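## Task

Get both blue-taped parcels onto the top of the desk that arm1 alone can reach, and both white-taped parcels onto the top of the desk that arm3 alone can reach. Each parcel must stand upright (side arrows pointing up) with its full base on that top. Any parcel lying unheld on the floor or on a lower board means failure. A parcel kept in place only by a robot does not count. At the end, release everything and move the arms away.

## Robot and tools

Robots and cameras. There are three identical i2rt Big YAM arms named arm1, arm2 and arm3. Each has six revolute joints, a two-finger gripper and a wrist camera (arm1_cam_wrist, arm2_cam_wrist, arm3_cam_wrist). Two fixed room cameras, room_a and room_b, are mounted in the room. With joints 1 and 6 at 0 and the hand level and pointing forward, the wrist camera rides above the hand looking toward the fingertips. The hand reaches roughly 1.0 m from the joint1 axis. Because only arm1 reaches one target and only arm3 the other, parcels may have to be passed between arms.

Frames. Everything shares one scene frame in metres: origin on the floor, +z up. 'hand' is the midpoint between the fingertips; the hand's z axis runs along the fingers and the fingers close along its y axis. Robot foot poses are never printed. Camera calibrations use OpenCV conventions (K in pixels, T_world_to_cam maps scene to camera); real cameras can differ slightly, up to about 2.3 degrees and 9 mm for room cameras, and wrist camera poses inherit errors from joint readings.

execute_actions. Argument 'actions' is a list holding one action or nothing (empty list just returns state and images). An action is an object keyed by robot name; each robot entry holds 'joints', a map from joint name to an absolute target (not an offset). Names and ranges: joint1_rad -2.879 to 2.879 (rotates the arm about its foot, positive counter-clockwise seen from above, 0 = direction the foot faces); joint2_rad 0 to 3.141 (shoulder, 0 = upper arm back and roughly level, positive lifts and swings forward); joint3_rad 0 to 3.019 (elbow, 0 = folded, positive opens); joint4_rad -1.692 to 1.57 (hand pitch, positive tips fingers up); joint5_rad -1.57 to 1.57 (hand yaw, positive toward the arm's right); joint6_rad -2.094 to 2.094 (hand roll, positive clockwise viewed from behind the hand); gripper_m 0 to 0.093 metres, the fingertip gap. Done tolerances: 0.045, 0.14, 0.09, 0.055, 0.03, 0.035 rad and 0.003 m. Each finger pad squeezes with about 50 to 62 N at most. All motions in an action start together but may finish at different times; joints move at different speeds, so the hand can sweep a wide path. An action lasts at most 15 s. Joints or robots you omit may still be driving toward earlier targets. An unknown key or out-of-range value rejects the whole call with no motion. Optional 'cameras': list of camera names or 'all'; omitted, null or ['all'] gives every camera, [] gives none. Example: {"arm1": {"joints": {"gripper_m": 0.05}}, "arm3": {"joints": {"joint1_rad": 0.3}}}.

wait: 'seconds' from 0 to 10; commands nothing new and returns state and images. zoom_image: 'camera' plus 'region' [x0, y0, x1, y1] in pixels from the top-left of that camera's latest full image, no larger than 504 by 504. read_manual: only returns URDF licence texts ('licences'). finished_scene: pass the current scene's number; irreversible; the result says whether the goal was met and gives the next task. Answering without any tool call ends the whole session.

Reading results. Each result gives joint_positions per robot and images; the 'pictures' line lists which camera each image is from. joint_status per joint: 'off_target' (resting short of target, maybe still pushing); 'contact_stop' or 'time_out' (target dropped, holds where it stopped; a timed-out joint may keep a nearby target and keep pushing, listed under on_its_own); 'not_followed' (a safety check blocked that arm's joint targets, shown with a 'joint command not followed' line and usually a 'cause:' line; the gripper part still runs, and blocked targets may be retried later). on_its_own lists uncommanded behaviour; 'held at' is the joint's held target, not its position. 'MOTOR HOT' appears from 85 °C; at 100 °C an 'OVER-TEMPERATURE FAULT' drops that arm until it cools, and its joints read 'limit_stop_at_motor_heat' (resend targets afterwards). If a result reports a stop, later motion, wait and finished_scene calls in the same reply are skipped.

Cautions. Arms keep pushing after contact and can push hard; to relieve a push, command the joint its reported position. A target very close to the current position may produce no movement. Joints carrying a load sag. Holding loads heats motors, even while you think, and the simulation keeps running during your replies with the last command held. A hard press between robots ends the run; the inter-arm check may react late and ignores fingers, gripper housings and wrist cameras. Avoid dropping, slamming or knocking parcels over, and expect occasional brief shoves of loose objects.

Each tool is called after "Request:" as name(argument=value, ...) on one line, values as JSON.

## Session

Request:
execute_actions(actions=[])

Scene clock: 0.00 s.
arm1.joint_positions: joint1_rad=-0.149 joint2_rad=+0.519 joint3_rad=+1.437 joint4_rad=-1.642 joint5_rad=-0.089 joint6_rad=+0.780 gripper_m=+0.094
arm1.joint_status: not commanded
arm1.hand: x=-0.8929 y=-0.8411 z=+1.3672 quat_wxyz=(-0.410, -0.784, -0.461, +0.067) (m; scene frame)
arm2.joint_positions: joint1_rad=-0.851 joint2_rad=+0.350 joint3_rad=+1.569 joint4_rad=-1.162 joint5_rad=+0.275 joint6_rad=-0.248 gripper_m=+0.095
arm2.joint_status: not commanded
arm2.hand: x=+0.2465 y=-0.1403 z=+1.6442 quat_wxyz=(-0.645, +0.443, -0.531, -0.326) (m; scene frame)
arm3.joint_positions: joint1_rad=-0.567 joint2_rad=+0.611 joint3_rad=+1.477 joint4_rad=-1.247 joint5_rad=-0.048 joint6_rad=+0.738 gripper_m=+0.094
arm3.joint_status: not commanded
arm3.hand: x=+0.8587 y=+0.7144 z=+1.5233 quat_wxyz=(-0.559, -0.638, -0.524, +0.067) (m; scene frame)
pictures: arm1_cam_wrist, arm2_cam_wrist, arm3_cam_wrist, room_a, room_b
camera_calibration (this result's frames):
arm1_cam_wrist: T_world_to_cam=[[-0.780442, 0.230094, -0.581349, 0.287847], [0.295067, 0.955307, -0.0180143, 1.10224], [0.551222, -0.185596, -0.813455, 1.5724], [0, 0, 0, 1]] pos_world=[-0.967328, -0.82738, 1.46627]
arm2_cam_wrist: T_world_to_cam=[[0.886966, -0.405697, 0.220682, -0.637335], [-0.059714, -0.57457, -0.816274, 1.2836], [0.457958, 0.71083, -0.53385, 0.989027], [0, 0, 0, 1]] pos_world=[0.189011, -0.224075, 1.71641]
arm3_cam_wrist: T_world_to_cam=[[-0.743543, -0.181992, -0.643446, 1.75275], [0.054857, 0.942407, -0.32994, -0.215174], [0.666434, -0.280622, -0.690736, 0.802062], [0, 0, 0, 1]] pos_world=[0.780529, 0.746844, 1.61082]
Images, in order (width x height): arm1_cam_wrist 616x616, arm2_cam_wrist 616x616, arm3_cam_wrist 616x616, room_a 672x504, room_b 672x504.

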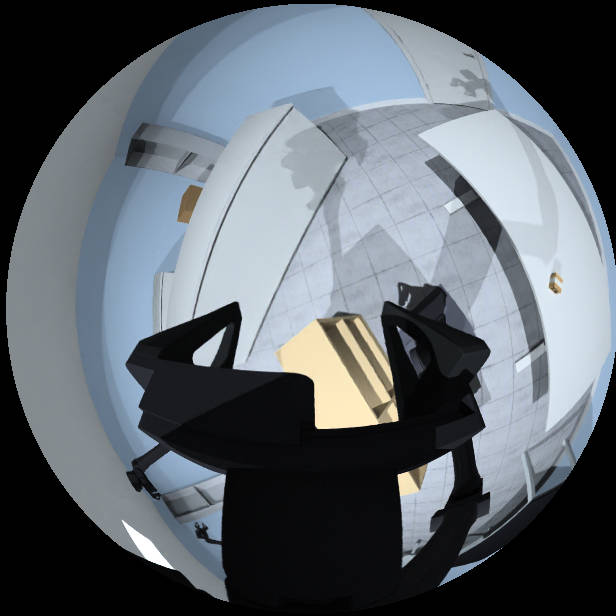

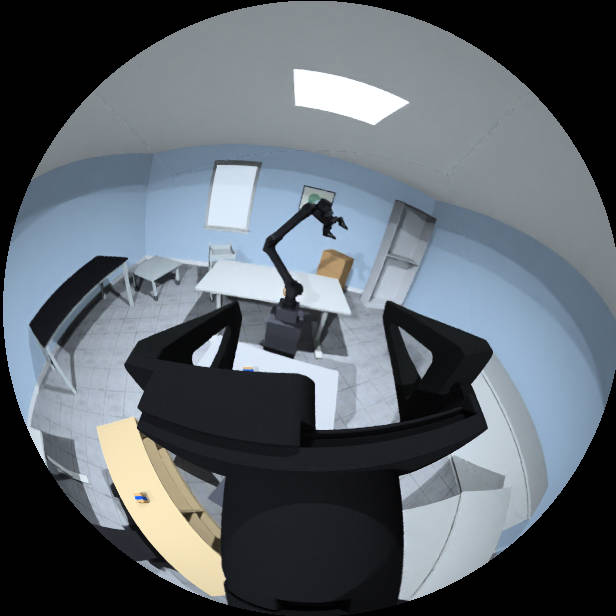

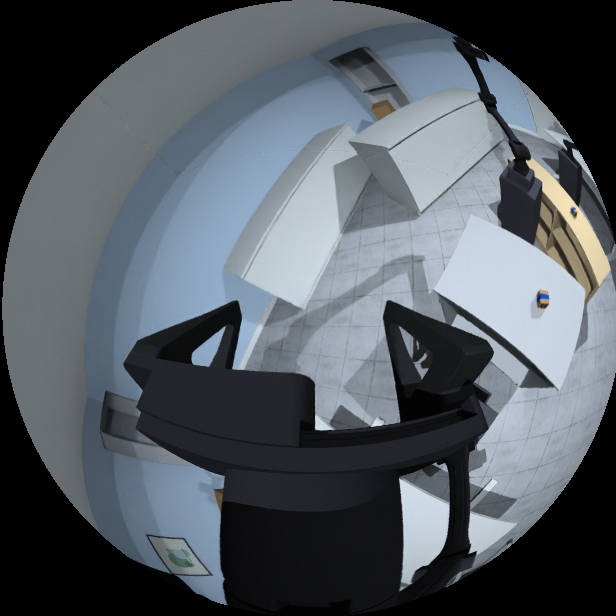

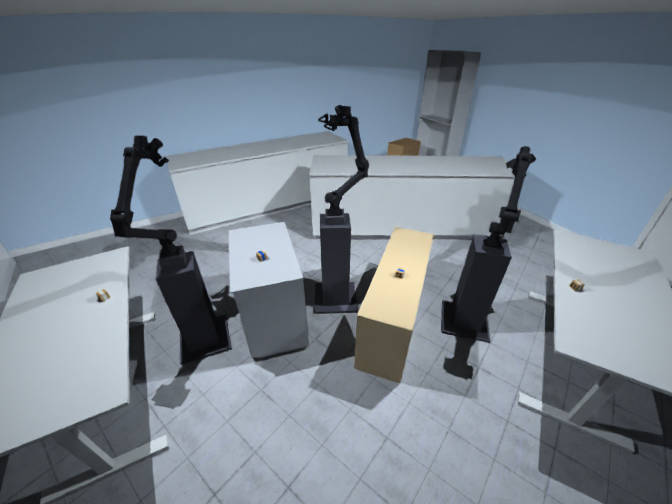

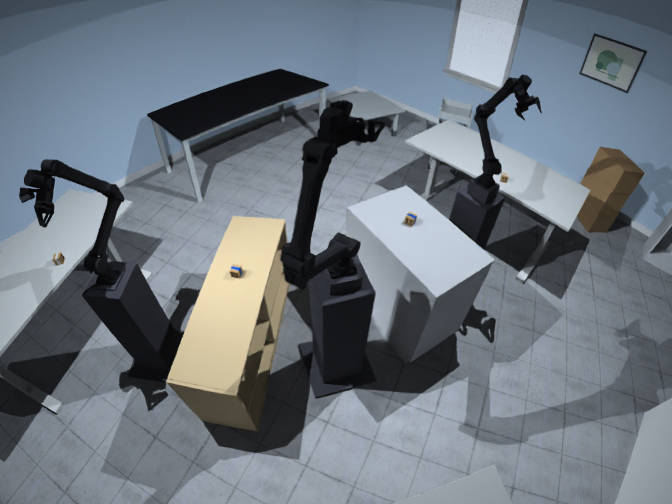

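Request:
execute_actions(actions=[{"arm1":{"joints":{"joint1_rad":-2.15,"joint2_rad":1.96,"joint3_rad":1.49,"joint4_rad":-1.08,"joint5_rad":0,"joint6_rad":0}},"arm2":{"joints":{"joint1_rad":-0.78,"joint2_rad":2.18,"joint3_rad":1.72,"joint4_rad":-1.1,"joint5_rad":0,"joint6_rad":0}},"arm3":{"joints":{"joint1_rad":1.85,"joint2_rad":1.87,"joint3_rad":0.96,"joint4_rad":-0.66,"joint5_rad":0,"joint6_rad":0}}}])

Request:
zoom_image(camera="room_b", region=[215, 255, 260, 290])

Scene clock: 4.77 s.
arm1.joint_positions: joint1_rad=-2.155 joint2_rad=+1.952 joint3_rad=+1.477 joint4_rad=-1.081 joint5_rad=+0.002 joint6_rad=+0.009 gripper_m=+0.094
arm1.joint_status: all done
arm1.hand: x=-1.4907 y=-0.5948 z=+0.8747 quat_wxyz=(+0.002, -0.995, +0.103, -0.001) (m; scene frame)
arm2.joint_positions: joint1_rad=-0.787 joint2_rad=+2.178 joint3_rad=+1.712 joint4_rad=-1.098 joint5_rad=+0.004 joint6_rad=-0.008 gripper_m=+0.095
arm2.joint_status: all done
arm2.hand: x=+0.2306 y=+0.4360 z=+0.9292 quat_wxyz=(+0.002, +0.685, -0.728, -0.001) (m; scene frame)
arm3.joint_positions: joint1_rad=+1.854 joint2_rad=+1.871 joint3_rad=+0.971 joint4_rad=-0.662 joint5_rad=+0.001 joint6_rad=+0.007 gripper_m=+0.094
arm3.joint_status: all done
arm3.hand: x=+0.8373 y=+1.3346 z=+0.8456 quat_wxyz=(-0.006, +0.627, -0.779, +0.001) (m; scene frame)
pictures: arm1_cam_wrist, arm2_cam_wrist, arm3_cam_wrist, room_a, room_b
camera_calibration (this result's frames):
arm1_cam_wrist: T_world_to_cam=[[0.19681, 0.980442, -0.000475865, 0.873366], [0.797396, -0.159784, 0.581918, 0.595277], [0.57046, -0.114907, -0.813247, 1.61756], [0, 0, 0, 1]] pos_world=[-1.56931, -0.575301, 0.969488]
arm2_cam_wrist: T_world_to_cam=[[0.99781, -0.0658068, 0.00668562, -0.206538], [-0.0571791, -0.807321, 0.587336, -0.173165], [-0.0332533, -0.586432, -0.809315, 1.13984], [0, 0, 0, 1]] pos_world=[0.234088, 0.515049, 1.02558]
arm3_cam_wrist: T_world_to_cam=[[0.977815, -0.209425, 0.00427941, -0.53872], [-0.172247, -0.79227, 0.585353, 0.709218], [-0.119197, -0.573105, -0.810767, 1.67198], [0, 0, 0, 1]] pos_world=[0.848224, 1.40729, 0.942751]
Images, in order (width x height): arm1_cam_wrist 616x616, arm2_cam_wrist 616x616, arm3_cam_wrist 616x616, room_a 672x504, room_b 672x504.

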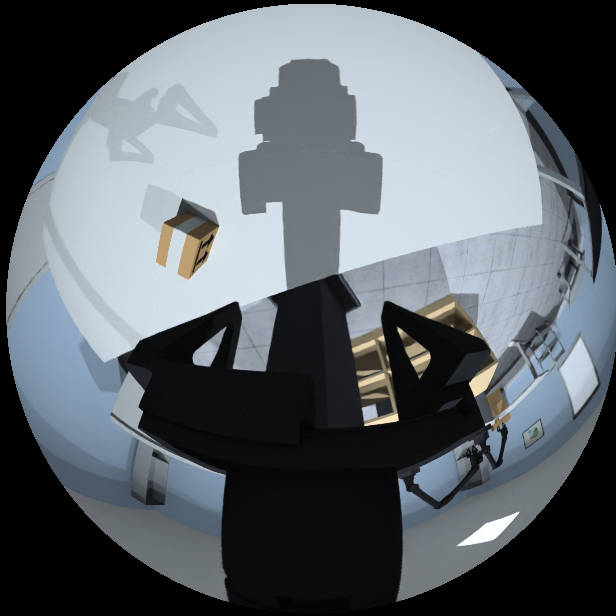

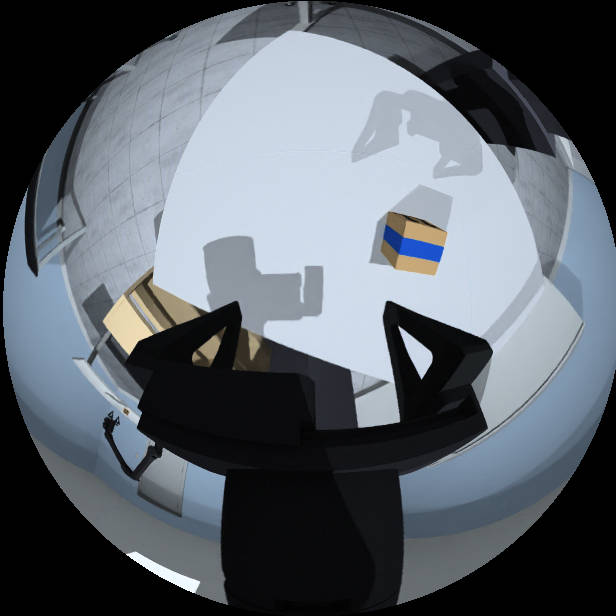

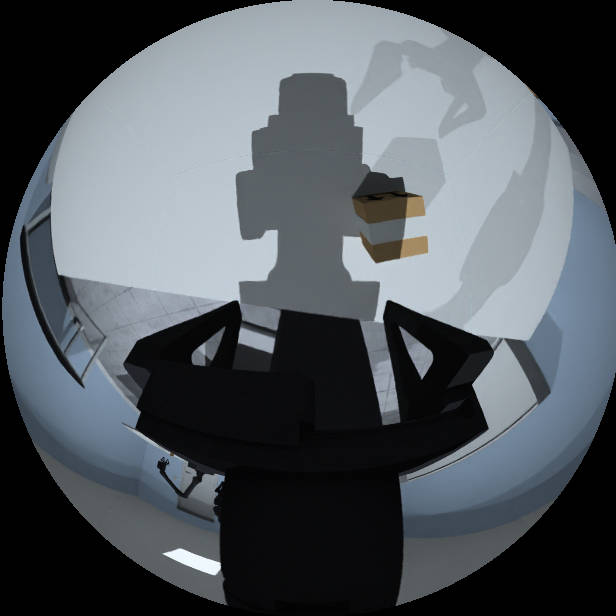

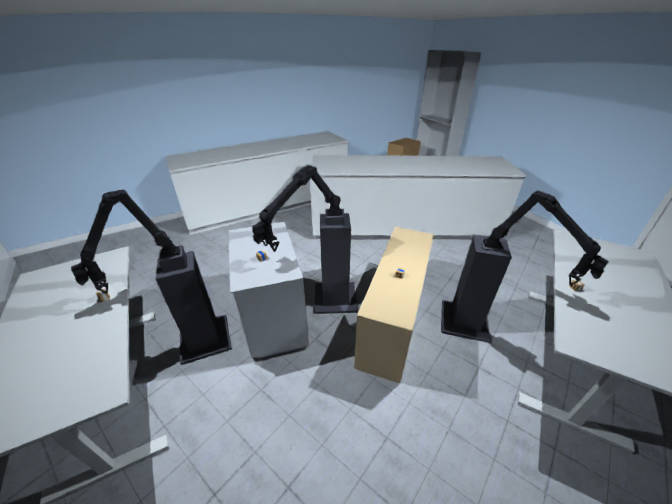

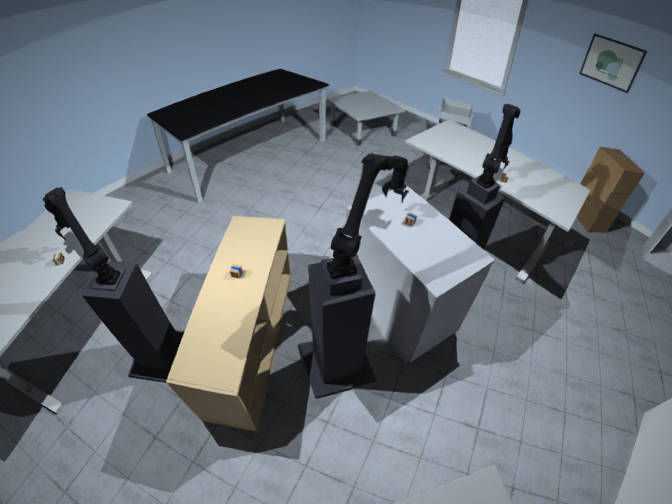

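Region (215, 255, 260, 290) of room_b's 672x504 image, scaled by 11.200, with more detail than that image has.

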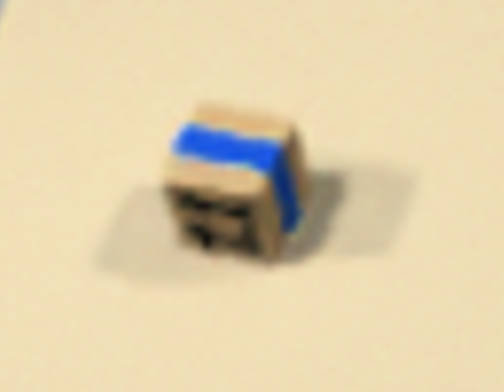

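Request:
zoom_image(camera="arm1_cam_wrist", region=[140, 190, 240, 290])

Request:
execute_actions(actions=[{"arm1":{"joints":{"joint1_rad":-1.92,"joint2_rad":2.1,"joint3_rad":1.645,"joint4_rad":-1.1,"joint6_rad":0.85}},"arm2":{"joints":{"joint1_rad":-0.97,"joint2_rad":2.31,"joint3_rad":1.86,"joint6_rad":-0.1}},"arm3":{"joints":{"joint1_rad":1.687,"joint2_rad":2.025,"joint3_rad":1.13,"joint6_rad":-0.45}}}], cameras=["arm1_cam_wrist","arm2_cam_wrist","arm3_cam_wrist"])

Region (140, 190, 240, 290) of arm1_cam_wrist's 616x616 image, scaled by 5.040, with more detail than that image has.

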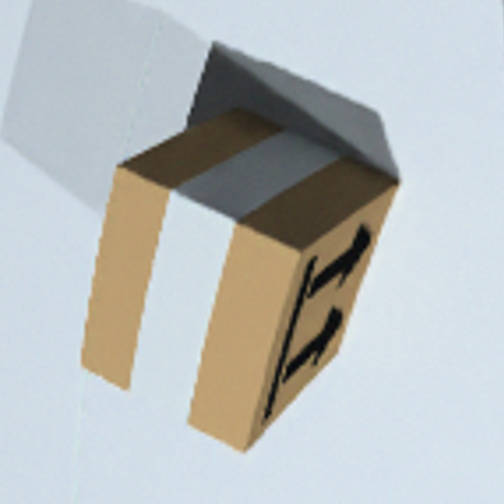

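Scene clock: 9.97 s.
arm1.joint_positions: joint1_rad=-1.927 joint2_rad=+2.089 joint3_rad=+1.606 joint4_rad=-1.091 joint5_rad=-0.001 joint6_rad=+0.840 gripper_m=+0.094
arm1.joint_status: all done
arm1.hand: x=-1.5373 y=-0.7257 z=+0.8399 quat_wxyz=(+0.003, -0.919, +0.393, -0.010) (m; scene frame)
arm2.joint_positions: joint1_rad=-0.970 joint2_rad=+2.298 joint3_rad=+1.821 joint4_rad=-1.098 joint5_rad=+0.000 joint6_rad=-0.092 gripper_m=+0.095
arm2.joint_status: all done
arm2.hand: x=+0.3505 y=+0.4423 z=+0.8896 quat_wxyz=(+0.007, +0.649, -0.761, +0.002) (m; scene frame)
arm3.joint_positions: joint1_rad=+1.677 joint2_rad=+2.025 joint3_rad=+1.097 joint4_rad=-0.662 joint5_rad=+0.001 joint6_rad=-0.441 gripper_m=+0.094
arm3.joint_status: all done
arm3.hand: x=+0.9248 y=+1.3442 z=+0.8088 quat_wxyz=(+0.007, +0.727, -0.687, +0.008) (m; scene frame)
pictures: arm1_cam_wrist, arm2_cam_wrist, arm3_cam_wrist
camera_calibration (this result's frames):
arm1_cam_wrist: T_world_to_cam=[[0.71763, 0.696365, 0.00913204, 1.59721], [0.556243, -0.581021, 0.594144, -0.0549857], [0.419047, -0.421296, -0.804307, 1.1382], [0, 0, 0, 1]] pos_world=[-1.59258, -0.664671, 0.933543]
arm2_cam_wrist: T_world_to_cam=[[0.986677, -0.162653, 0.00365756, -0.276124], [-0.132588, -0.79086, 0.597462, -0.127818], [-0.0942863, -0.589986, -0.801889, 1.13181], [0, 0, 0, 1]] pos_world=[0.362213, 0.521756, 0.984965]
arm3_cam_wrist: T_world_to_cam=[[0.998189, 0.0599693, -0.00468243, -0.995802], [0.0504376, -0.792031, 0.608394, 0.528464], [0.0327763, -0.607528, -0.793622, 1.54993], [0, 0, 0, 1]] pos_world=[0.916543, 1.4199, 0.903878]
Images, in order (width x height): arm1_cam_wrist 616x616, arm2_cam_wrist 616x616, arm3_cam_wrist 616x616.

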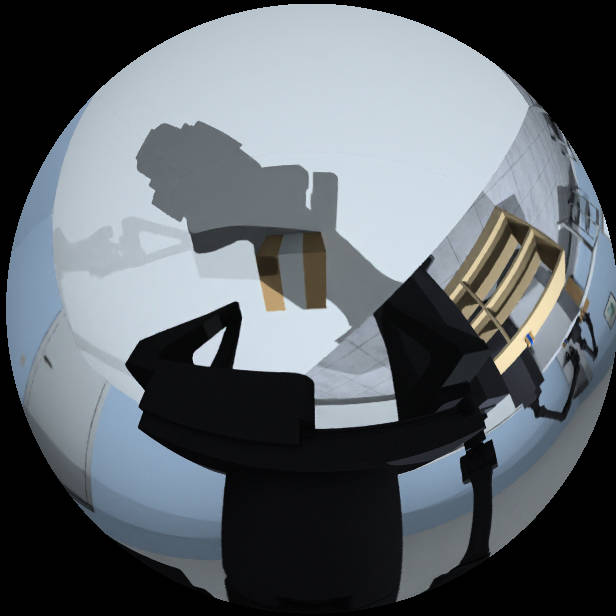

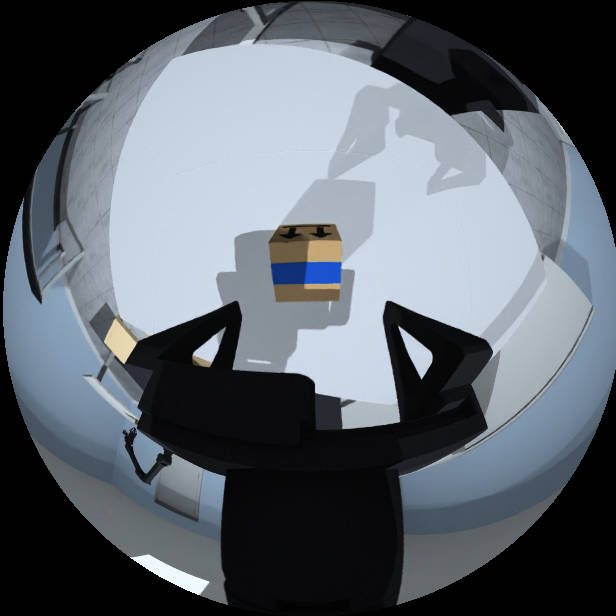

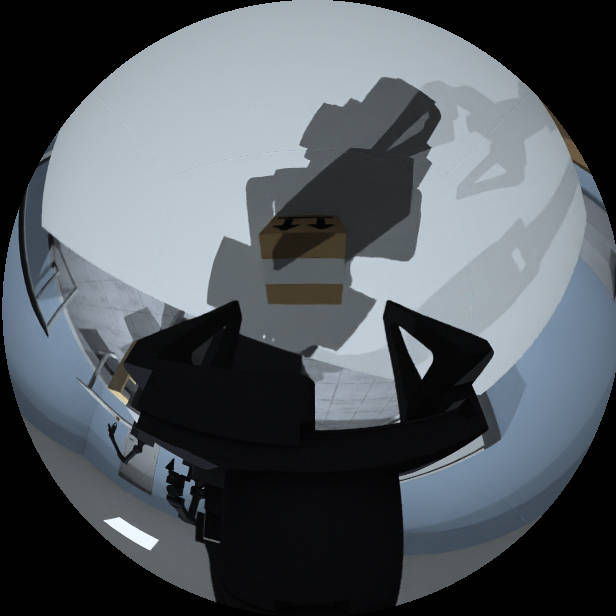

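Request:
execute_actions(actions=[{"arm1":{"joints":{"joint1_rad":-1.893,"joint2_rad":2.22,"joint3_rad":1.575,"joint4_rad":-0.9,"joint6_rad":0.79}},"arm2":{"joints":{"joint1_rad":-0.955,"joint2_rad":2.41,"joint3_rad":1.83,"joint4_rad":-0.965}},"arm3":{"joints":{"joint2_rad":1.4,"joint4_rad":-1.1,"joint6_rad":0}}}], cameras=["arm1_cam_wrist","arm2_cam_wrist"])

Scene clock: 13.43 s.
arm1.joint_positions: joint1_rad=-1.891 joint2_rad=+2.222 joint3_rad=+1.564 joint4_rad=-0.913 joint5_rad=-0.001 joint6_rad=+0.800 gripper_m=+0.094
arm1.joint_status: all done
arm1.hand: x=-1.5366 y=-0.7474 z=+0.7487 quat_wxyz=(+0.002, -0.934, +0.358, -0.009) (m; scene frame)
arm2.joint_positions: joint1_rad=-0.967 joint2_rad=+2.408 joint3_rad=+1.821 joint4_rad=-0.975 joint5_rad=+0.000 joint6_rad=-0.092 gripper_m=+0.095
arm2.joint_status: all done
arm2.hand: x=+0.3495 y=+0.4484 z=+0.8188 quat_wxyz=(+0.002, +0.650, -0.760, -0.002) (m; scene frame)
arm3.joint_positions: joint1_rad=+1.677 joint2_rad=+1.387 joint3_rad=+1.097 joint4_rad=-1.092 joint5_rad=+0.001 joint6_rad=-0.009 gripper_m=+0.094
arm3.joint_status: all done
arm3.hand: x=+0.9068 y=+1.3064 z=+1.0839 quat_wxyz=(-0.082, +0.561, -0.822, -0.049) (m; scene frame)
pictures: arm1_cam_wrist, arm2_cam_wrist
camera_calibration (this result's frames):
arm1_cam_wrist: T_world_to_cam=[[0.662794, 0.748783, 0.0052618, 1.57049], [0.601003, -0.53615, 0.592738, 0.0895715], [0.446653, -0.389701, -0.805378, 1.12225], [0, 0, 0, 1]] pos_world=[-1.596, -0.690592, 0.842481]
arm2_cam_wrist: T_world_to_cam=[[0.98714, -0.159783, 0.00483049, -0.276296], [-0.132223, -0.799146, 0.586415, -0.0681855], [-0.0898389, -0.579513, -0.809996, 1.07894], [0, 0, 0, 1]] pos_world=[0.360657, 0.526622, 0.915256]
Images, in order (width x height): arm1_cam_wrist 616x616, arm2_cam_wrist 616x616.

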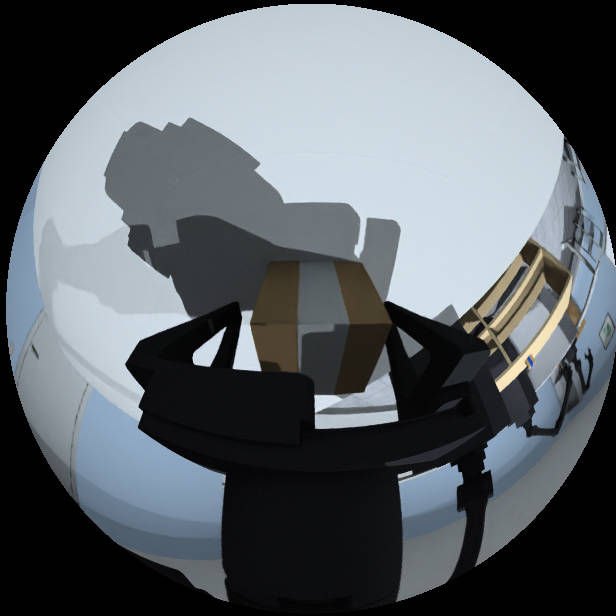

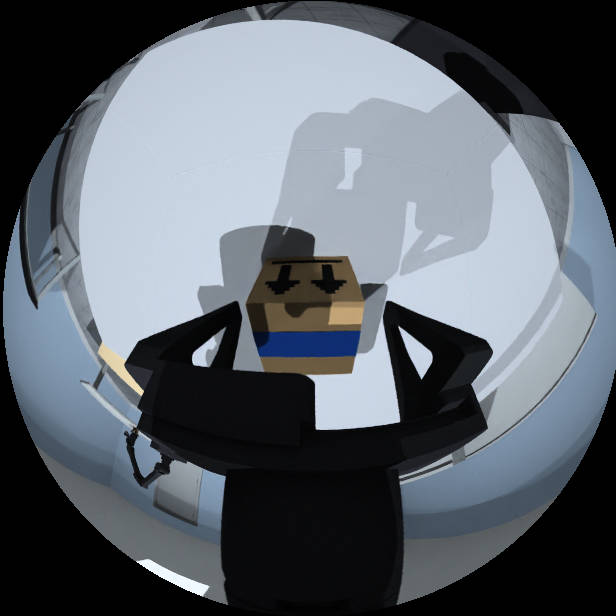

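Request:
execute_actions(actions=[{"arm1":{"joints":{"gripper_m":0.03}},"arm2":{"joints":{"gripper_m":0.03}}}], cameras=[])

Request:
execute_actions(actions=[{"arm1":{"joints":{"joint2_rad":1.9,"joint3_rad":1.45}},"arm2":{"joints":{"joint2_rad":2.3}}}], cameras=[])

Request:
execute_actions(actions=[{"arm1":{"joints":{"joint1_rad":0.0,"joint2_rad":1.5,"joint3_rad":1.0,"joint6_rad":0}},"arm2":{"joints":{"joint1_rad":1.25,"joint6_rad":0}},"arm3":{"joints":{"joint1_rad":-0.6}}}], cameras=[])

Request:
execute_actions(actions=[{"arm2":{"joints":{"joint2_rad":2.61,"joint4_rad":-0.74}}}], cameras=["arm2_cam_wrist","room_b"])

Scene clock: 16.07 s.
arm1.joint_positions: joint1_rad=-1.891 joint2_rad=+2.222 joint3_rad=+1.564 joint4_rad=-0.913 joint5_rad=-0.001 joint6_rad=+0.799 gripper_m=+0.053
arm1.joint_status: gripper_m off_target (ended at +0.053, target +0.030)
arm1.hand: x=-1.5367 y=-0.7473 z=+0.7487 quat_wxyz=(+0.002, -0.934, +0.358, -0.008) (m; scene frame)
arm2.joint_positions: joint1_rad=-0.967 joint2_rad=+2.408 joint3_rad=+1.821 joint4_rad=-0.975 joint5_rad=+0.000 joint6_rad=-0.093 gripper_m=+0.053
arm2.joint_status: gripper_m off_target (ended at +0.053, target +0.030)
arm2.hand: x=+0.3495 y=+0.4484 z=+0.8188 quat_wxyz=(+0.002, +0.650, -0.760, -0.002) (m; scene frame)
arm3.joint_positions: joint1_rad=+1.677 joint2_rad=+1.387 joint3_rad=+1.097 joint4_rad=-1.092 joint5_rad=+0.001 joint6_rad=-0.009 gripper_m=+0.094
arm3.joint_status: not commanded
arm3.hand: x=+0.9068 y=+1.3064 z=+1.0839 quat_wxyz=(-0.082, +0.561, -0.823, -0.049) (m; scene frame)
pictures: none
No camera images: the call's "cameras" was empty. Leave "cameras" out to get every camera's image.

Scene clock: 17.33 s.
arm1.joint_positions: joint1_rad=-1.891 joint2_rad=+1.881 joint3_rad=+1.431 joint4_rad=-0.907 joint5_rad=-0.001 joint6_rad=+0.799 gripper_m=+0.053
arm1.joint_status: all done
arm1.hand: x=-1.5301 y=-0.7465 z=+0.9019 quat_wxyz=(-0.043, -0.929, +0.356, +0.089) (m; scene frame)
arm2.joint_positions: joint1_rad=-0.967 joint2_rad=+2.291 joint3_rad=+1.821 joint4_rad=-0.975 joint5_rad=+0.000 joint6_rad=-0.093 gripper_m=+0.053
arm2.joint_status: all done
arm2.hand: x=+0.3564 y=+0.4736 z=+0.8961 quat_wxyz=(-0.046, +0.649, -0.758, -0.036) (m; scene frame)
arm3.joint_positions: joint1_rad=+1.677 joint2_rad=+1.387 joint3_rad=+1.097 joint4_rad=-1.092 joint5_rad=+0.001 joint6_rad=-0.009 gripper_m=+0.094
arm3.joint_status: not commanded
arm3.hand: x=+0.9068 y=+1.3064 z=+1.0839 quat_wxyz=(-0.082, +0.561, -0.823, -0.049) (m; scene frame)
pictures: none
No camera images: the call's "cameras" was empty. Leave "cameras" out to get every camera's image.

Scene clock: 19.77 s.
arm1.joint_positions: joint1_rad=+0.006 joint2_rad=+1.498 joint3_rad=+1.001 joint4_rad=-0.904 joint5_rad=-0.001 joint6_rad=+0.009 gripper_m=+0.053
arm1.joint_status: all done
arm1.hand: x=-0.7654 y=-1.1127 z=+0.9399 quat_wxyz=(-0.078, -0.557, -0.826, +0.042) (m; scene frame)
arm2.joint_positions: joint1_rad=+1.255 joint2_rad=+2.291 joint3_rad=+1.821 joint4_rad=-0.960 joint5_rad=-0.001 joint6_rad=-0.007 gripper_m=+0.053
arm2.joint_status: all done
arm2.hand: x=-0.4565 y=-0.4725 z=+0.9104 quat_wxyz=(+0.017, +0.976, +0.203, -0.074) (m; scene frame)
arm3.joint_positions: joint1_rad=-0.601 joint2_rad=+1.395 joint3_rad=+1.097 joint4_rad=-1.092 joint5_rad=+0.000 joint6_rad=-0.007 gripper_m=+0.094
arm3.joint_status: all done
arm3.hand: x=+0.9435 y=+0.5231 z=+1.0829 quat_wxyz=(-0.082, -0.514, -0.853, +0.046) (m; scene frame)
pictures: none
No camera images: the call's "cameras" was empty. Leave "cameras" out to get every camera's image.

Scene clock: 21.20 s.
arm1.joint_positions: joint1_rad=+0.006 joint2_rad=+1.498 joint3_rad=+1.001 joint4_rad=-0.904 joint5_rad=-0.001 joint6_rad=+0.009 gripper_m=+0.053
arm1.joint_status: not commanded
arm1.hand: x=-0.7654 y=-1.1127 z=+0.9399 quat_wxyz=(-0.078, -0.557, -0.826, +0.042) (m; scene frame)
arm2.joint_positions: joint1_rad=+1.255 joint2_rad=+2.621 joint3_rad=+1.807 joint4_rad=-0.749 joint5_rad=-0.001 joint6_rad=-0.007 gripper_m=+0.053
arm2.joint_status: all done
arm2.hand: x=-0.4129 y=-0.4548 z=+0.6923 quat_wxyz=(+0.004, +0.979, +0.204, -0.009) (m; scene frame)
arm3.joint_positions: joint1_rad=-0.601 joint2_rad=+1.395 joint3_rad=+1.097 joint4_rad=-1.092 joint5_rad=+0.000 joint6_rad=-0.007 gripper_m=+0.094
arm3.joint_status: not commanded
arm3.hand: x=+0.9435 y=+0.5231 z=+1.0829 quat_wxyz=(-0.082, -0.514, -0.853, +0.046) (m; scene frame)
pictures: arm2_cam_wrist, room_b
camera_calibration (this result's frames):
arm2_cam_wrist: T_world_to_cam=[[-0.393882, 0.919139, 0.00643519, 0.251957], [0.755648, 0.319819, 0.571587, 0.0691132], [0.523309, 0.23, -0.820516, 1.01316], [0, 0, 0, 1]] pos_world=[-0.48318, -0.486714, 0.790188]
Images, in order (width x height): arm2_cam_wrist 616x616, room_b 672x504.

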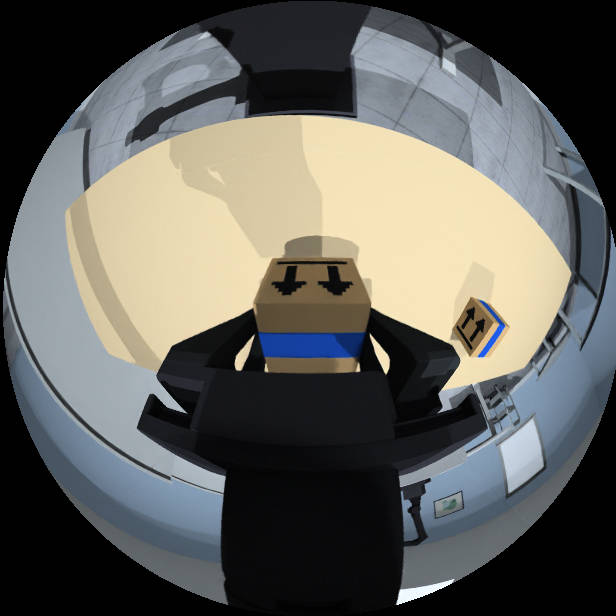

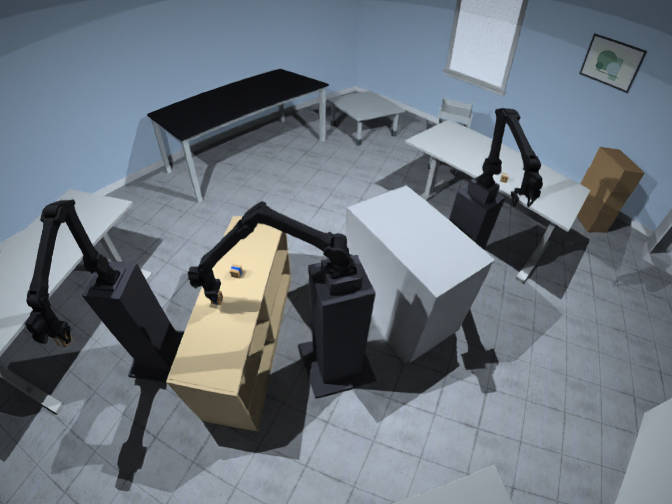

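Request:
execute_actions(actions=[{"arm2":{"joints":{"joint2_rad":2.71,"joint4_rad":-0.67}}}], cameras=["arm2_cam_wrist"])

Scene clock: 22.87 s.
arm1.joint_positions: joint1_rad=+0.006 joint2_rad=+1.498 joint3_rad=+1.001 joint4_rad=-0.904 joint5_rad=-0.001 joint6_rad=+0.009 gripper_m=+0.053
arm1.joint_status: not commanded
arm1.hand: x=-0.7654 y=-1.1127 z=+0.9399 quat_wxyz=(-0.078, -0.557, -0.826, +0.042) (m; scene frame)
arm2.joint_positions: joint1_rad=+1.255 joint2_rad=+2.693 joint3_rad=+1.810 joint4_rad=-0.677 joint5_rad=-0.001 joint6_rad=-0.007 gripper_m=+0.053
arm2.joint_status: all done
arm2.hand: x=-0.4033 y=-0.4509 z=+0.6482 quat_wxyz=(+0.004, +0.979, +0.203, -0.010) (m; scene frame)
arm3.joint_positions: joint1_rad=-0.601 joint2_rad=+1.395 joint3_rad=+1.097 joint4_rad=-1.092 joint5_rad=+0.000 joint6_rad=-0.007 gripper_m=+0.094
arm3.joint_status: not commanded
arm3.hand: x=+0.9435 y=+0.5231 z=+1.0829 quat_wxyz=(-0.082, -0.514, -0.853, +0.046) (m; scene frame)
pictures: arm2_cam_wrist
camera_calibration (this result's frames):
arm2_cam_wrist: T_world_to_cam=[[-0.393503, 0.919301, 0.0064333, 0.252646], [0.757372, 0.320208, 0.569081, 0.0883619], [0.521097, 0.228808, -0.822256, 0.970815], [0, 0, 0, 1]] pos_world=[-0.473395, -0.482682, 0.746348]
Images, in order (width x height): arm2_cam_wrist 616x616.

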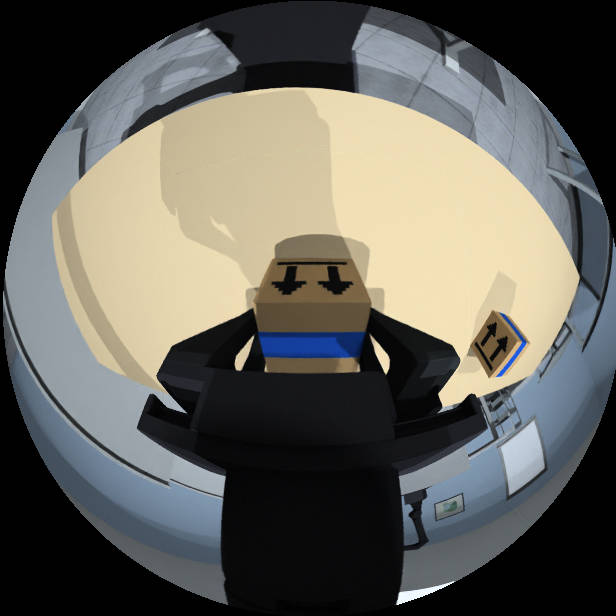

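Request:
execute_actions(actions=[{"arm2":{"joints":{"joint2_rad":2.693,"gripper_m":0.093}}}], cameras=[])

Request:
execute_actions(actions=[{"arm2":{"joints":{"joint2_rad":2.55,"joint3_rad":1.77,"joint4_rad":-0.81}},"arm1":{"joints":{"joint1_rad":0.5,"joint4_rad":0}}}], cameras=[])

Request:
execute_actions(actions=[{"arm2":{"joints":{"joint1_rad":0.91}},"arm1":{"joints":{"joint1_rad":1.2,"joint2_rad":2.2,"joint3_rad":1.1,"joint4_rad":1.46}}}], cameras=["arm2_cam_wrist","room_b"])

Scene clock: 25.00 s.
arm1.joint_positions: joint1_rad=+0.006 joint2_rad=+1.498 joint3_rad=+1.001 joint4_rad=-0.904 joint5_rad=-0.001 joint6_rad=+0.009 gripper_m=+0.053
arm1.joint_status: not commanded
arm1.hand: x=-0.7654 y=-1.1127 z=+0.9399 quat_wxyz=(-0.078, -0.557, -0.826, +0.042) (m; scene frame)
arm2.joint_positions: joint1_rad=+1.255 joint2_rad=+2.693 joint3_rad=+1.810 joint4_rad=-0.677 joint5_rad=-0.001 joint6_rad=-0.007 gripper_m=+0.093
arm2.joint_status: all done
arm2.hand: x=-0.4033 y=-0.4509 z=+0.6482 quat_wxyz=(+0.004, +0.979, +0.203, -0.010) (m; scene frame)
arm3.joint_positions: joint1_rad=-0.601 joint2_rad=+1.395 joint3_rad=+1.097 joint4_rad=-1.092 joint5_rad=+0.000 joint6_rad=-0.007 gripper_m=+0.094
arm3.joint_status: not commanded
arm3.hand: x=+0.9435 y=+0.5231 z=+1.0829 quat_wxyz=(-0.082, -0.514, -0.853, +0.046) (m; scene frame)
pictures: none
No camera images: the call's "cameras" was empty. Leave "cameras" out to get every camera's image.

Scene clock: 26.47 s.
arm1.joint_positions: joint1_rad=+0.505 joint2_rad=+1.498 joint3_rad=+0.998 joint4_rad=-0.026 joint5_rad=-0.001 joint6_rad=+0.007 gripper_m=+0.053
arm1.joint_status: all done
arm1.hand: x=-0.4608 y=-1.0897 z=+1.0630 quat_wxyz=(-0.478, -0.292, -0.812, +0.162) (m; scene frame)
arm2.joint_positions: joint1_rad=+1.255 joint2_rad=+2.533 joint3_rad=+1.764 joint4_rad=-0.801 joint5_rad=-0.001 joint6_rad=-0.007 gripper_m=+0.093
arm2.joint_status: all done
arm2.hand: x=-0.4103 y=-0.4535 z=+0.7354 quat_wxyz=(+0.003, +0.979, +0.203, -0.005) (m; scene frame)
arm3.joint_positions: joint1_rad=-0.601 joint2_rad=+1.395 joint3_rad=+1.097 joint4_rad=-1.092 joint5_rad=+0.000 joint6_rad=-0.007 gripper_m=+0.094
arm3.joint_status: not commanded
arm3.hand: x=+0.9435 y=+0.5231 z=+1.0829 quat_wxyz=(-0.082, -0.514, -0.853, +0.046) (m; scene frame)
pictures: none
No camera images: the call's "cameras" was empty. Leave "cameras" out to get every camera's image.

Scene clock: 28.23 s.
arm1.joint_positions: joint1_rad=+1.196 joint2_rad=+2.212 joint3_rad=+1.086 joint4_rad=+1.434 joint5_rad=-0.001 joint6_rad=+0.006 gripper_m=+0.053
arm1.joint_status: all done
arm1.hand: x=-0.2326 y=-0.6987 z=+0.9830 quat_wxyz=(-0.812, +0.003, -0.583, -0.007) (m; scene frame)
arm2.joint_positions: joint1_rad=+0.919 joint2_rad=+2.533 joint3_rad=+1.764 joint4_rad=-0.801 joint5_rad=+0.002 joint6_rad=-0.005 gripper_m=+0.093
arm2.joint_status: all done
arm2.hand: x=-0.4604 y=-0.2431 z=+0.7342 quat_wxyz=(+0.003, +0.999, +0.036, -0.005) (m; scene frame)
arm3.joint_positions: joint1_rad=-0.601 joint2_rad=+1.395 joint3_rad=+1.097 joint4_rad=-1.092 joint5_rad=+0.000 joint6_rad=-0.007 gripper_m=+0.094
arm3.joint_status: not commanded
arm3.hand: x=+0.9435 y=+0.5231 z=+1.0829 quat_wxyz=(-0.082, -0.514, -0.853, +0.046) (m; scene frame)
pictures: arm2_cam_wrist, room_b
camera_calibration (this result's frames):
arm2_cam_wrist: T_world_to_cam=[[-0.066521, 0.997768, 0.00576766, 0.208727], [0.81354, 0.05089, 0.579278, -0.0309727], [0.577691, 0.0432264, -0.81511, 0.999432], [0, 0, 0, 1]] pos_world=[-0.538281, -0.249887, 0.831385]
Images, in order (width x height): arm2_cam_wrist 616x616, room_b 672x504.

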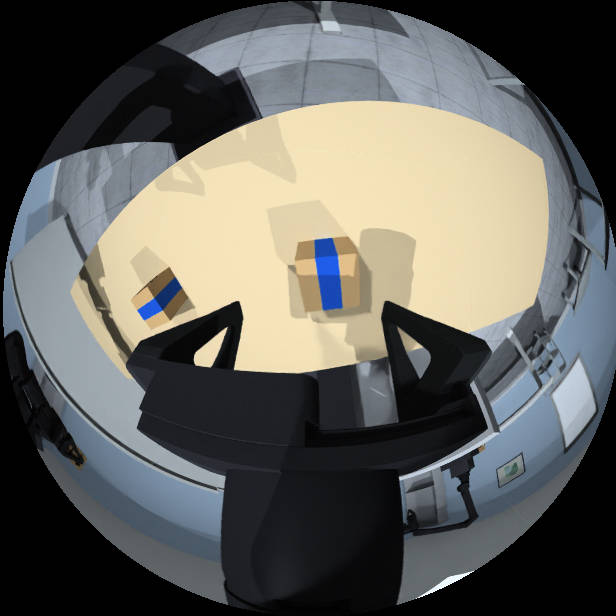

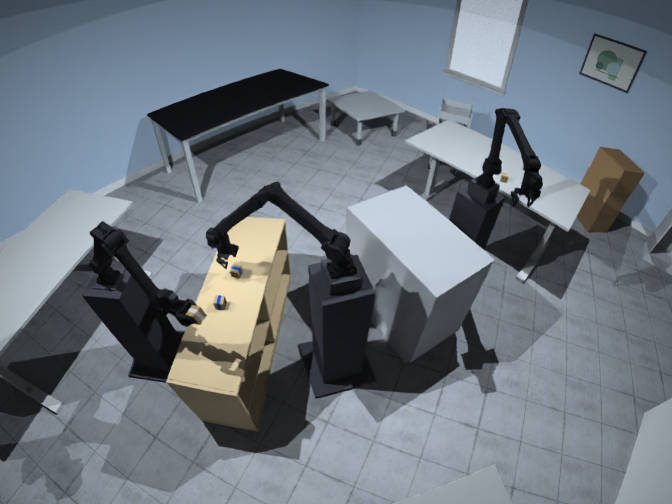

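Request:
execute_actions(actions=[{"arm2":{"joints":{"joint1_rad":0.885,"joint2_rad":2.67,"joint3_rad":1.78,"joint4_rad":-0.66,"joint6_rad":-0.17}},"arm1":{"joints":{"joint1_rad":1.25,"joint2_rad":2.68,"joint3_rad":1.14}}}], cameras=["arm2_cam_wrist","room_b"])

Scene clock: 31.40 s.
arm1.joint_positions: joint1_rad=+1.256 joint2_rad=+2.702 joint3_rad=+1.128 joint4_rad=+1.447 joint5_rad=+0.000 joint6_rad=+0.006 gripper_m=+0.053
arm1.joint_status: all done
arm1.hand: x=-0.2943 y=-0.6614 z=+0.6758 quat_wxyz=(-0.667, +0.026, -0.744, -0.026) (m; scene frame)
arm2.joint_positions: joint1_rad=+0.889 joint2_rad=+2.675 joint3_rad=+1.764 joint4_rad=-0.670 joint5_rad=+0.002 joint6_rad=-0.162 gripper_m=+0.093
arm2.joint_status: all done
arm2.hand: x=-0.4385 y=-0.2239 z=+0.6467 quat_wxyz=(+0.003, +0.995, +0.100, +0.000) (m; scene frame)
arm3.joint_positions: joint1_rad=-0.601 joint2_rad=+1.395 joint3_rad=+1.097 joint4_rad=-1.092 joint5_rad=+0.000 joint6_rad=-0.007 gripper_m=+0.094
arm3.joint_status: not commanded
arm3.hand: x=+0.9435 y=+0.5231 z=+1.0829 quat_wxyz=(-0.082, -0.514, -0.853, +0.046) (m; scene frame)
pictures: arm2_cam_wrist, room_b
camera_calibration (this result's frames):
arm2_cam_wrist: T_world_to_cam=[[-0.193639, 0.981058, 0.00540377, 0.132295], [0.794775, 0.153637, 0.587135, 0.0106084], [0.575184, 0.117987, -0.809471, 0.926567], [0, 0, 0, 1]] pos_world=[-0.51576, -0.240742, 0.743085]
Images, in order (width x height): arm2_cam_wrist 616x616, room_b 672x504.

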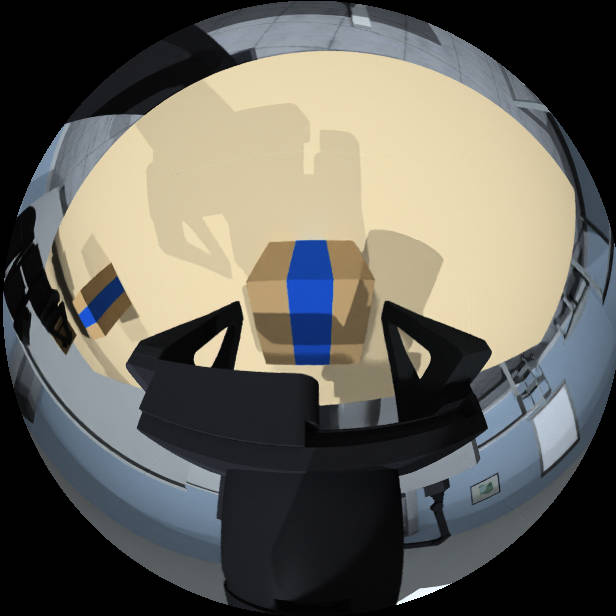

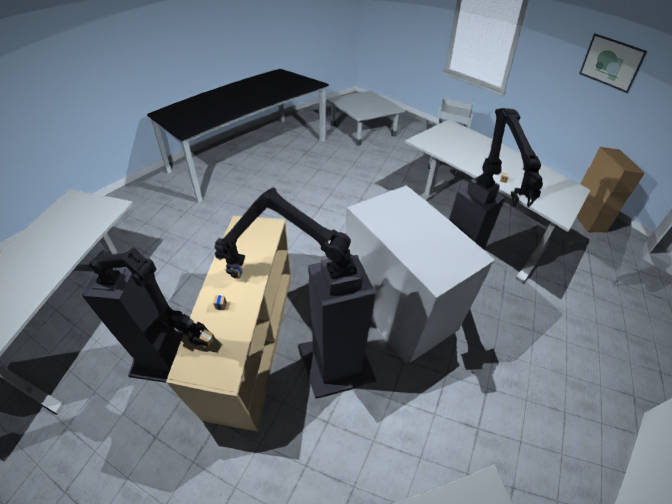

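Request:
execute_actions(actions=[{"arm2":{"joints":{"gripper_m":0.03}},"arm1":{"joints":{"joint2_rad":2.75}}}], cameras=[])

Request:
execute_actions(actions=[{"arm2":{"joints":{"joint2_rad":2.62,"joint6_rad":1.4}},"arm1":{"joints":{"joint4_rad":1.4}}}], cameras=[])

Scene clock: 33.07 s.
arm1.joint_positions: joint1_rad=+1.256 joint2_rad=+2.734 joint3_rad=+1.129 joint4_rad=+1.447 joint5_rad=+0.000 joint6_rad=+0.006 gripper_m=+0.053
arm1.joint_status: all done
arm1.hand: x=-0.3039 y=-0.6621 z=+0.6561 quat_wxyz=(-0.655, +0.026, -0.755, -0.025) (m; scene frame)
arm2.joint_positions: joint1_rad=+0.889 joint2_rad=+2.675 joint3_rad=+1.764 joint4_rad=-0.669 joint5_rad=+0.002 joint6_rad=-0.163 gripper_m=+0.054
arm2.joint_status: gripper_m off_target (ended at +0.054, target +0.030)
arm2.hand: x=-0.4386 y=-0.2239 z=+0.6467 quat_wxyz=(+0.003, +0.995, +0.100, +0.000) (m; scene frame)
arm3.joint_positions: joint1_rad=-0.601 joint2_rad=+1.395 joint3_rad=+1.097 joint4_rad=-1.092 joint5_rad=+0.000 joint6_rad=-0.007 gripper_m=+0.094
arm3.joint_status: not commanded
arm3.hand: x=+0.9435 y=+0.5231 z=+1.0829 quat_wxyz=(-0.082, -0.514, -0.853, +0.046) (m; scene frame)
pictures: none
No camera images: the call's "cameras" was empty. Leave "cameras" out to get every camera's image.

Scene clock: 35.23 s.
arm1.joint_positions: joint1_rad=+1.256 joint2_rad=+2.734 joint3_rad=+1.129 joint4_rad=+1.411 joint5_rad=+0.000 joint6_rad=+0.006 gripper_m=+0.053
arm1.joint_status: all done
arm1.hand: x=-0.3053 y=-0.6623 z=+0.6474 quat_wxyz=(-0.641, +0.026, -0.766, -0.025) (m; scene frame)
arm2.joint_positions: joint1_rad=+0.889 joint2_rad=+2.632 joint3_rad=+1.764 joint4_rad=-0.669 joint5_rad=+0.002 joint6_rad=+1.392 gripper_m=+0.054
arm2.joint_status: all done
arm2.hand: x=-0.4567 y=-0.2244 z=+0.6731 quat_wxyz=(+0.016, +0.779, -0.627, -0.014) (m; scene frame)
arm3.joint_positions: joint1_rad=-0.601 joint2_rad=+1.395 joint3_rad=+1.097 joint4_rad=-1.092 joint5_rad=+0.000 joint6_rad=-0.007 gripper_m=+0.094
arm3.joint_status: not commanded
arm3.hand: x=+0.9435 y=+0.5231 z=+1.0829 quat_wxyz=(-0.082, -0.514, -0.853, +0.046) (m; scene frame)
pictures: none
No camera images: the call's "cameras" was empty. Leave "cameras" out to get every camera's image.

Request:
execute_actions(actions=[{"arm2":{"joints":{"joint2_rad":2.69}},"arm1":{"joints":{"joint4_rad":1.355}}}], cameras=[])

Scene clock: 36.97 s.
arm1.joint_positions: joint1_rad=+1.256 joint2_rad=+2.734 joint3_rad=+1.139 joint4_rad=+1.395 joint5_rad=+0.000 joint6_rad=+0.001 gripper_m=+0.053
arm1.joint_status: all done
arm1.hand: x=-0.3018 y=-0.6620 z=+0.6458 quat_wxyz=(-0.639, +0.028, -0.768, -0.023) (m; scene frame)
arm2.joint_positions: joint1_rad=+0.889 joint2_rad=+2.675 joint3_rad=+1.764 joint4_rad=-0.667 joint5_rad=+0.002 joint6_rad=+1.393 gripper_m=+0.054
arm2.joint_status: all done
arm2.hand: x=-0.4394 y=-0.2239 z=+0.6469 quat_wxyz=(+0.003, +0.779, -0.627, +0.001) (m; scene frame)
arm3.joint_positions: joint1_rad=-0.601 joint2_rad=+1.395 joint3_rad=+1.097 joint4_rad=-1.092 joint5_rad=+0.000 joint6_rad=-0.007 gripper_m=+0.094
arm3.joint_status: not commanded
arm3.hand: x=+0.9435 y=+0.5231 z=+1.0829 quat_wxyz=(-0.082, -0.514, -0.853, +0.046) (m; scene frame)
pictures: none
No camera images: the call's "cameras" was empty. Leave "cameras" out to get every camera's image.

Request:
execute_actions(actions=[{"arm2":{"joints":{"joint2_rad":2.675,"gripper_m":0.093}},"arm1":{"joints":{"joint2_rad":2.734,"joint4_rad":1.395,"gripper_m":0.093}}}], cameras=[])

Request:
execute_actions(actions=[{"arm2":{"joints":{"joint2_rad":2.4,"joint3_rad":1.66,"joint4_rad":-0.85}},"arm1":{"joints":{"joint2_rad":2.4,"joint3_rad":0.9}}}], cameras=[])

Request:
execute_actions(actions=[{"arm2":{"joints":{"joint1_rad":0.2,"joint6_rad":0.7}},"arm1":{"joints":{"joint1_rad":1.5,"joint2_rad":2.0,"joint3_rad":1.3,"joint4_rad":-0.6,"joint6_rad":0.07}}}], cameras=[])

Request:
execute_actions(actions=[{"arm1":{"joints":{"joint1_rad":1.66,"joint2_rad":2.245,"joint3_rad":1.49,"joint4_rad":-0.795}}}], cameras=["arm1_cam_wrist","room_b"])

Scene clock: 39.70 s.
arm1.joint_positions: joint1_rad=+1.256 joint2_rad=+2.733 joint3_rad=+1.139 joint4_rad=+1.395 joint5_rad=+0.000 joint6_rad=+0.001 gripper_m=+0.093
arm1.joint_status: all done
arm1.hand: x=-0.3017 y=-0.6620 z=+0.6462 quat_wxyz=(-0.639, +0.028, -0.768, -0.023) (m; scene frame)
arm2.joint_positions: joint1_rad=+0.889 joint2_rad=+2.675 joint3_rad=+1.764 joint4_rad=-0.667 joint5_rad=+0.002 joint6_rad=+1.394 gripper_m=+0.093
arm2.joint_status: all done
arm2.hand: x=-0.4394 y=-0.2239 z=+0.6469 quat_wxyz=(+0.003, +0.779, -0.627, +0.001) (m; scene frame)
arm3.joint_positions: joint1_rad=-0.601 joint2_rad=+1.395 joint3_rad=+1.097 joint4_rad=-1.092 joint5_rad=+0.000 joint6_rad=-0.007 gripper_m=+0.094
arm3.joint_status: not commanded
arm3.hand: x=+0.9435 y=+0.5231 z=+1.0829 quat_wxyz=(-0.082, -0.514, -0.853, +0.046) (m; scene frame)
pictures: none
No camera images: the call's "cameras" was empty. Leave "cameras" out to get every camera's image.

Scene clock: 41.03 s.
arm1.joint_positions: joint1_rad=+1.256 joint2_rad=+2.383 joint3_rad=+0.904 joint4_rad=+1.395 joint5_rad=+0.000 joint6_rad=+0.001 gripper_m=+0.093
arm1.joint_status: all done
arm1.hand: x=-0.3093 y=-0.6622 z=+0.7985 quat_wxyz=(-0.682, +0.027, -0.730, -0.024) (m; scene frame)
arm2.joint_positions: joint1_rad=+0.889 joint2_rad=+2.376 joint3_rad=+1.650 joint4_rad=-0.841 joint5_rad=+0.001 joint6_rad=+1.394 gripper_m=+0.093
arm2.joint_status: all done
arm2.hand: x=-0.4431 y=-0.2231 z=+0.7985 quat_wxyz=(+0.006, +0.779, -0.627, -0.003) (m; scene frame)
arm3.joint_positions: joint1_rad=-0.601 joint2_rad=+1.395 joint3_rad=+1.097 joint4_rad=-1.092 joint5_rad=+0.000 joint6_rad=-0.007 gripper_m=+0.094
arm3.joint_status: not commanded
arm3.hand: x=+0.9435 y=+0.5231 z=+1.0829 quat_wxyz=(-0.082, -0.514, -0.853, +0.046) (m; scene frame)
pictures: none
No camera images: the call's "cameras" was empty. Leave "cameras" out to get every camera's image.

Scene clock: 43.03 s.
arm1.joint_positions: joint1_rad=+1.496 joint2_rad=+1.996 joint3_rad=+1.290 joint4_rad=-0.587 joint5_rad=-0.001 joint6_rad=+0.061 gripper_m=+0.093
arm1.joint_status: all done
arm1.hand: x=-0.3622 y=-0.5233 z=+0.8209 quat_wxyz=(-0.145, +0.125, -0.981, -0.025) (m; scene frame)
arm2.joint_positions: joint1_rad=+0.205 joint2_rad=+2.376 joint3_rad=+1.650 joint4_rad=-0.841 joint5_rad=+0.002 joint6_rad=+0.708 gripper_m=+0.093
arm2.joint_status: all done
arm2.hand: x=-0.3163 y=+0.1789 z=+0.7945 quat_wxyz=(+0.004, +0.779, -0.626, -0.003) (m; scene frame)
arm3.joint_positions: joint1_rad=-0.601 joint2_rad=+1.395 joint3_rad=+1.097 joint4_rad=-1.092 joint5_rad=+0.000 joint6_rad=-0.007 gripper_m=+0.094
arm3.joint_status: not commanded
arm3.hand: x=+0.9435 y=+0.5231 z=+1.0829 quat_wxyz=(-0.082, -0.514, -0.853, +0.046) (m; scene frame)
pictures: none
No camera images: the call's "cameras" was empty. Leave "cameras" out to get every camera's image.

Scene clock: 44.30 s.
arm1.joint_positions: joint1_rad=+1.657 joint2_rad=+2.246 joint3_rad=+1.464 joint4_rad=-0.785 joint5_rad=-0.001 joint6_rad=+0.062 gripper_m=+0.093
arm1.joint_status: all done
arm1.hand: x=-0.4103 y=-0.4412 z=+0.7252 quat_wxyz=(-0.010, +0.204, -0.979, +0.001) (m; scene frame)
arm2.joint_positions: joint1_rad=+0.205 joint2_rad=+2.376 joint3_rad=+1.650 joint4_rad=-0.841 joint5_rad=+0.002 joint6_rad=+0.708 gripper_m=+0.093
arm2.joint_status: not commanded
arm2.hand: x=-0.3163 y=+0.1789 z=+0.7945 quat_wxyz=(+0.004, +0.779, -0.626, -0.003) (m; scene frame)
arm3.joint_positions: joint1_rad=-0.601 joint2_rad=+1.395 joint3_rad=+1.097 joint4_rad=-1.092 joint5_rad=+0.000 joint6_rad=-0.007 gripper_m=+0.094
arm3.joint_status: not commanded
arm3.hand: x=+0.9435 y=+0.5231 z=+1.0829 quat_wxyz=(-0.082, -0.514, -0.853, +0.046) (m; scene frame)
pictures: arm1_cam_wrist, room_b
camera_calibration (this result's frames):
arm1_cam_wrist: T_world_to_cam=[[0.40756, -0.913175, 0.00247215, -0.241092], [-0.754069, -0.335019, 0.564927, -0.856289], [-0.515049, -0.232106, -0.825137, 0.408819], [0, 0, 0, 1]] pos_world=[-0.33688, -0.412143, 0.821668]
Images, in order (width x height): arm1_cam_wrist 616x616, room_b 672x504.

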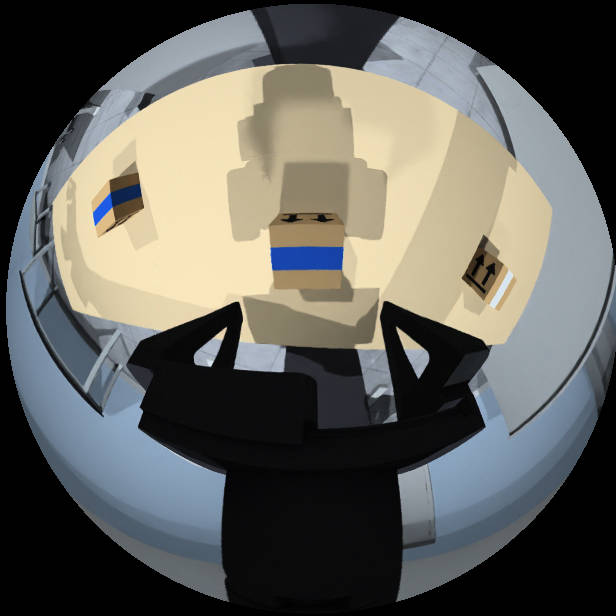

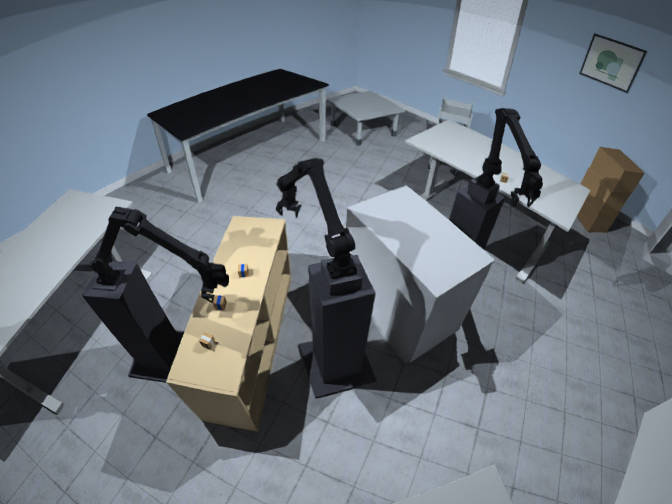

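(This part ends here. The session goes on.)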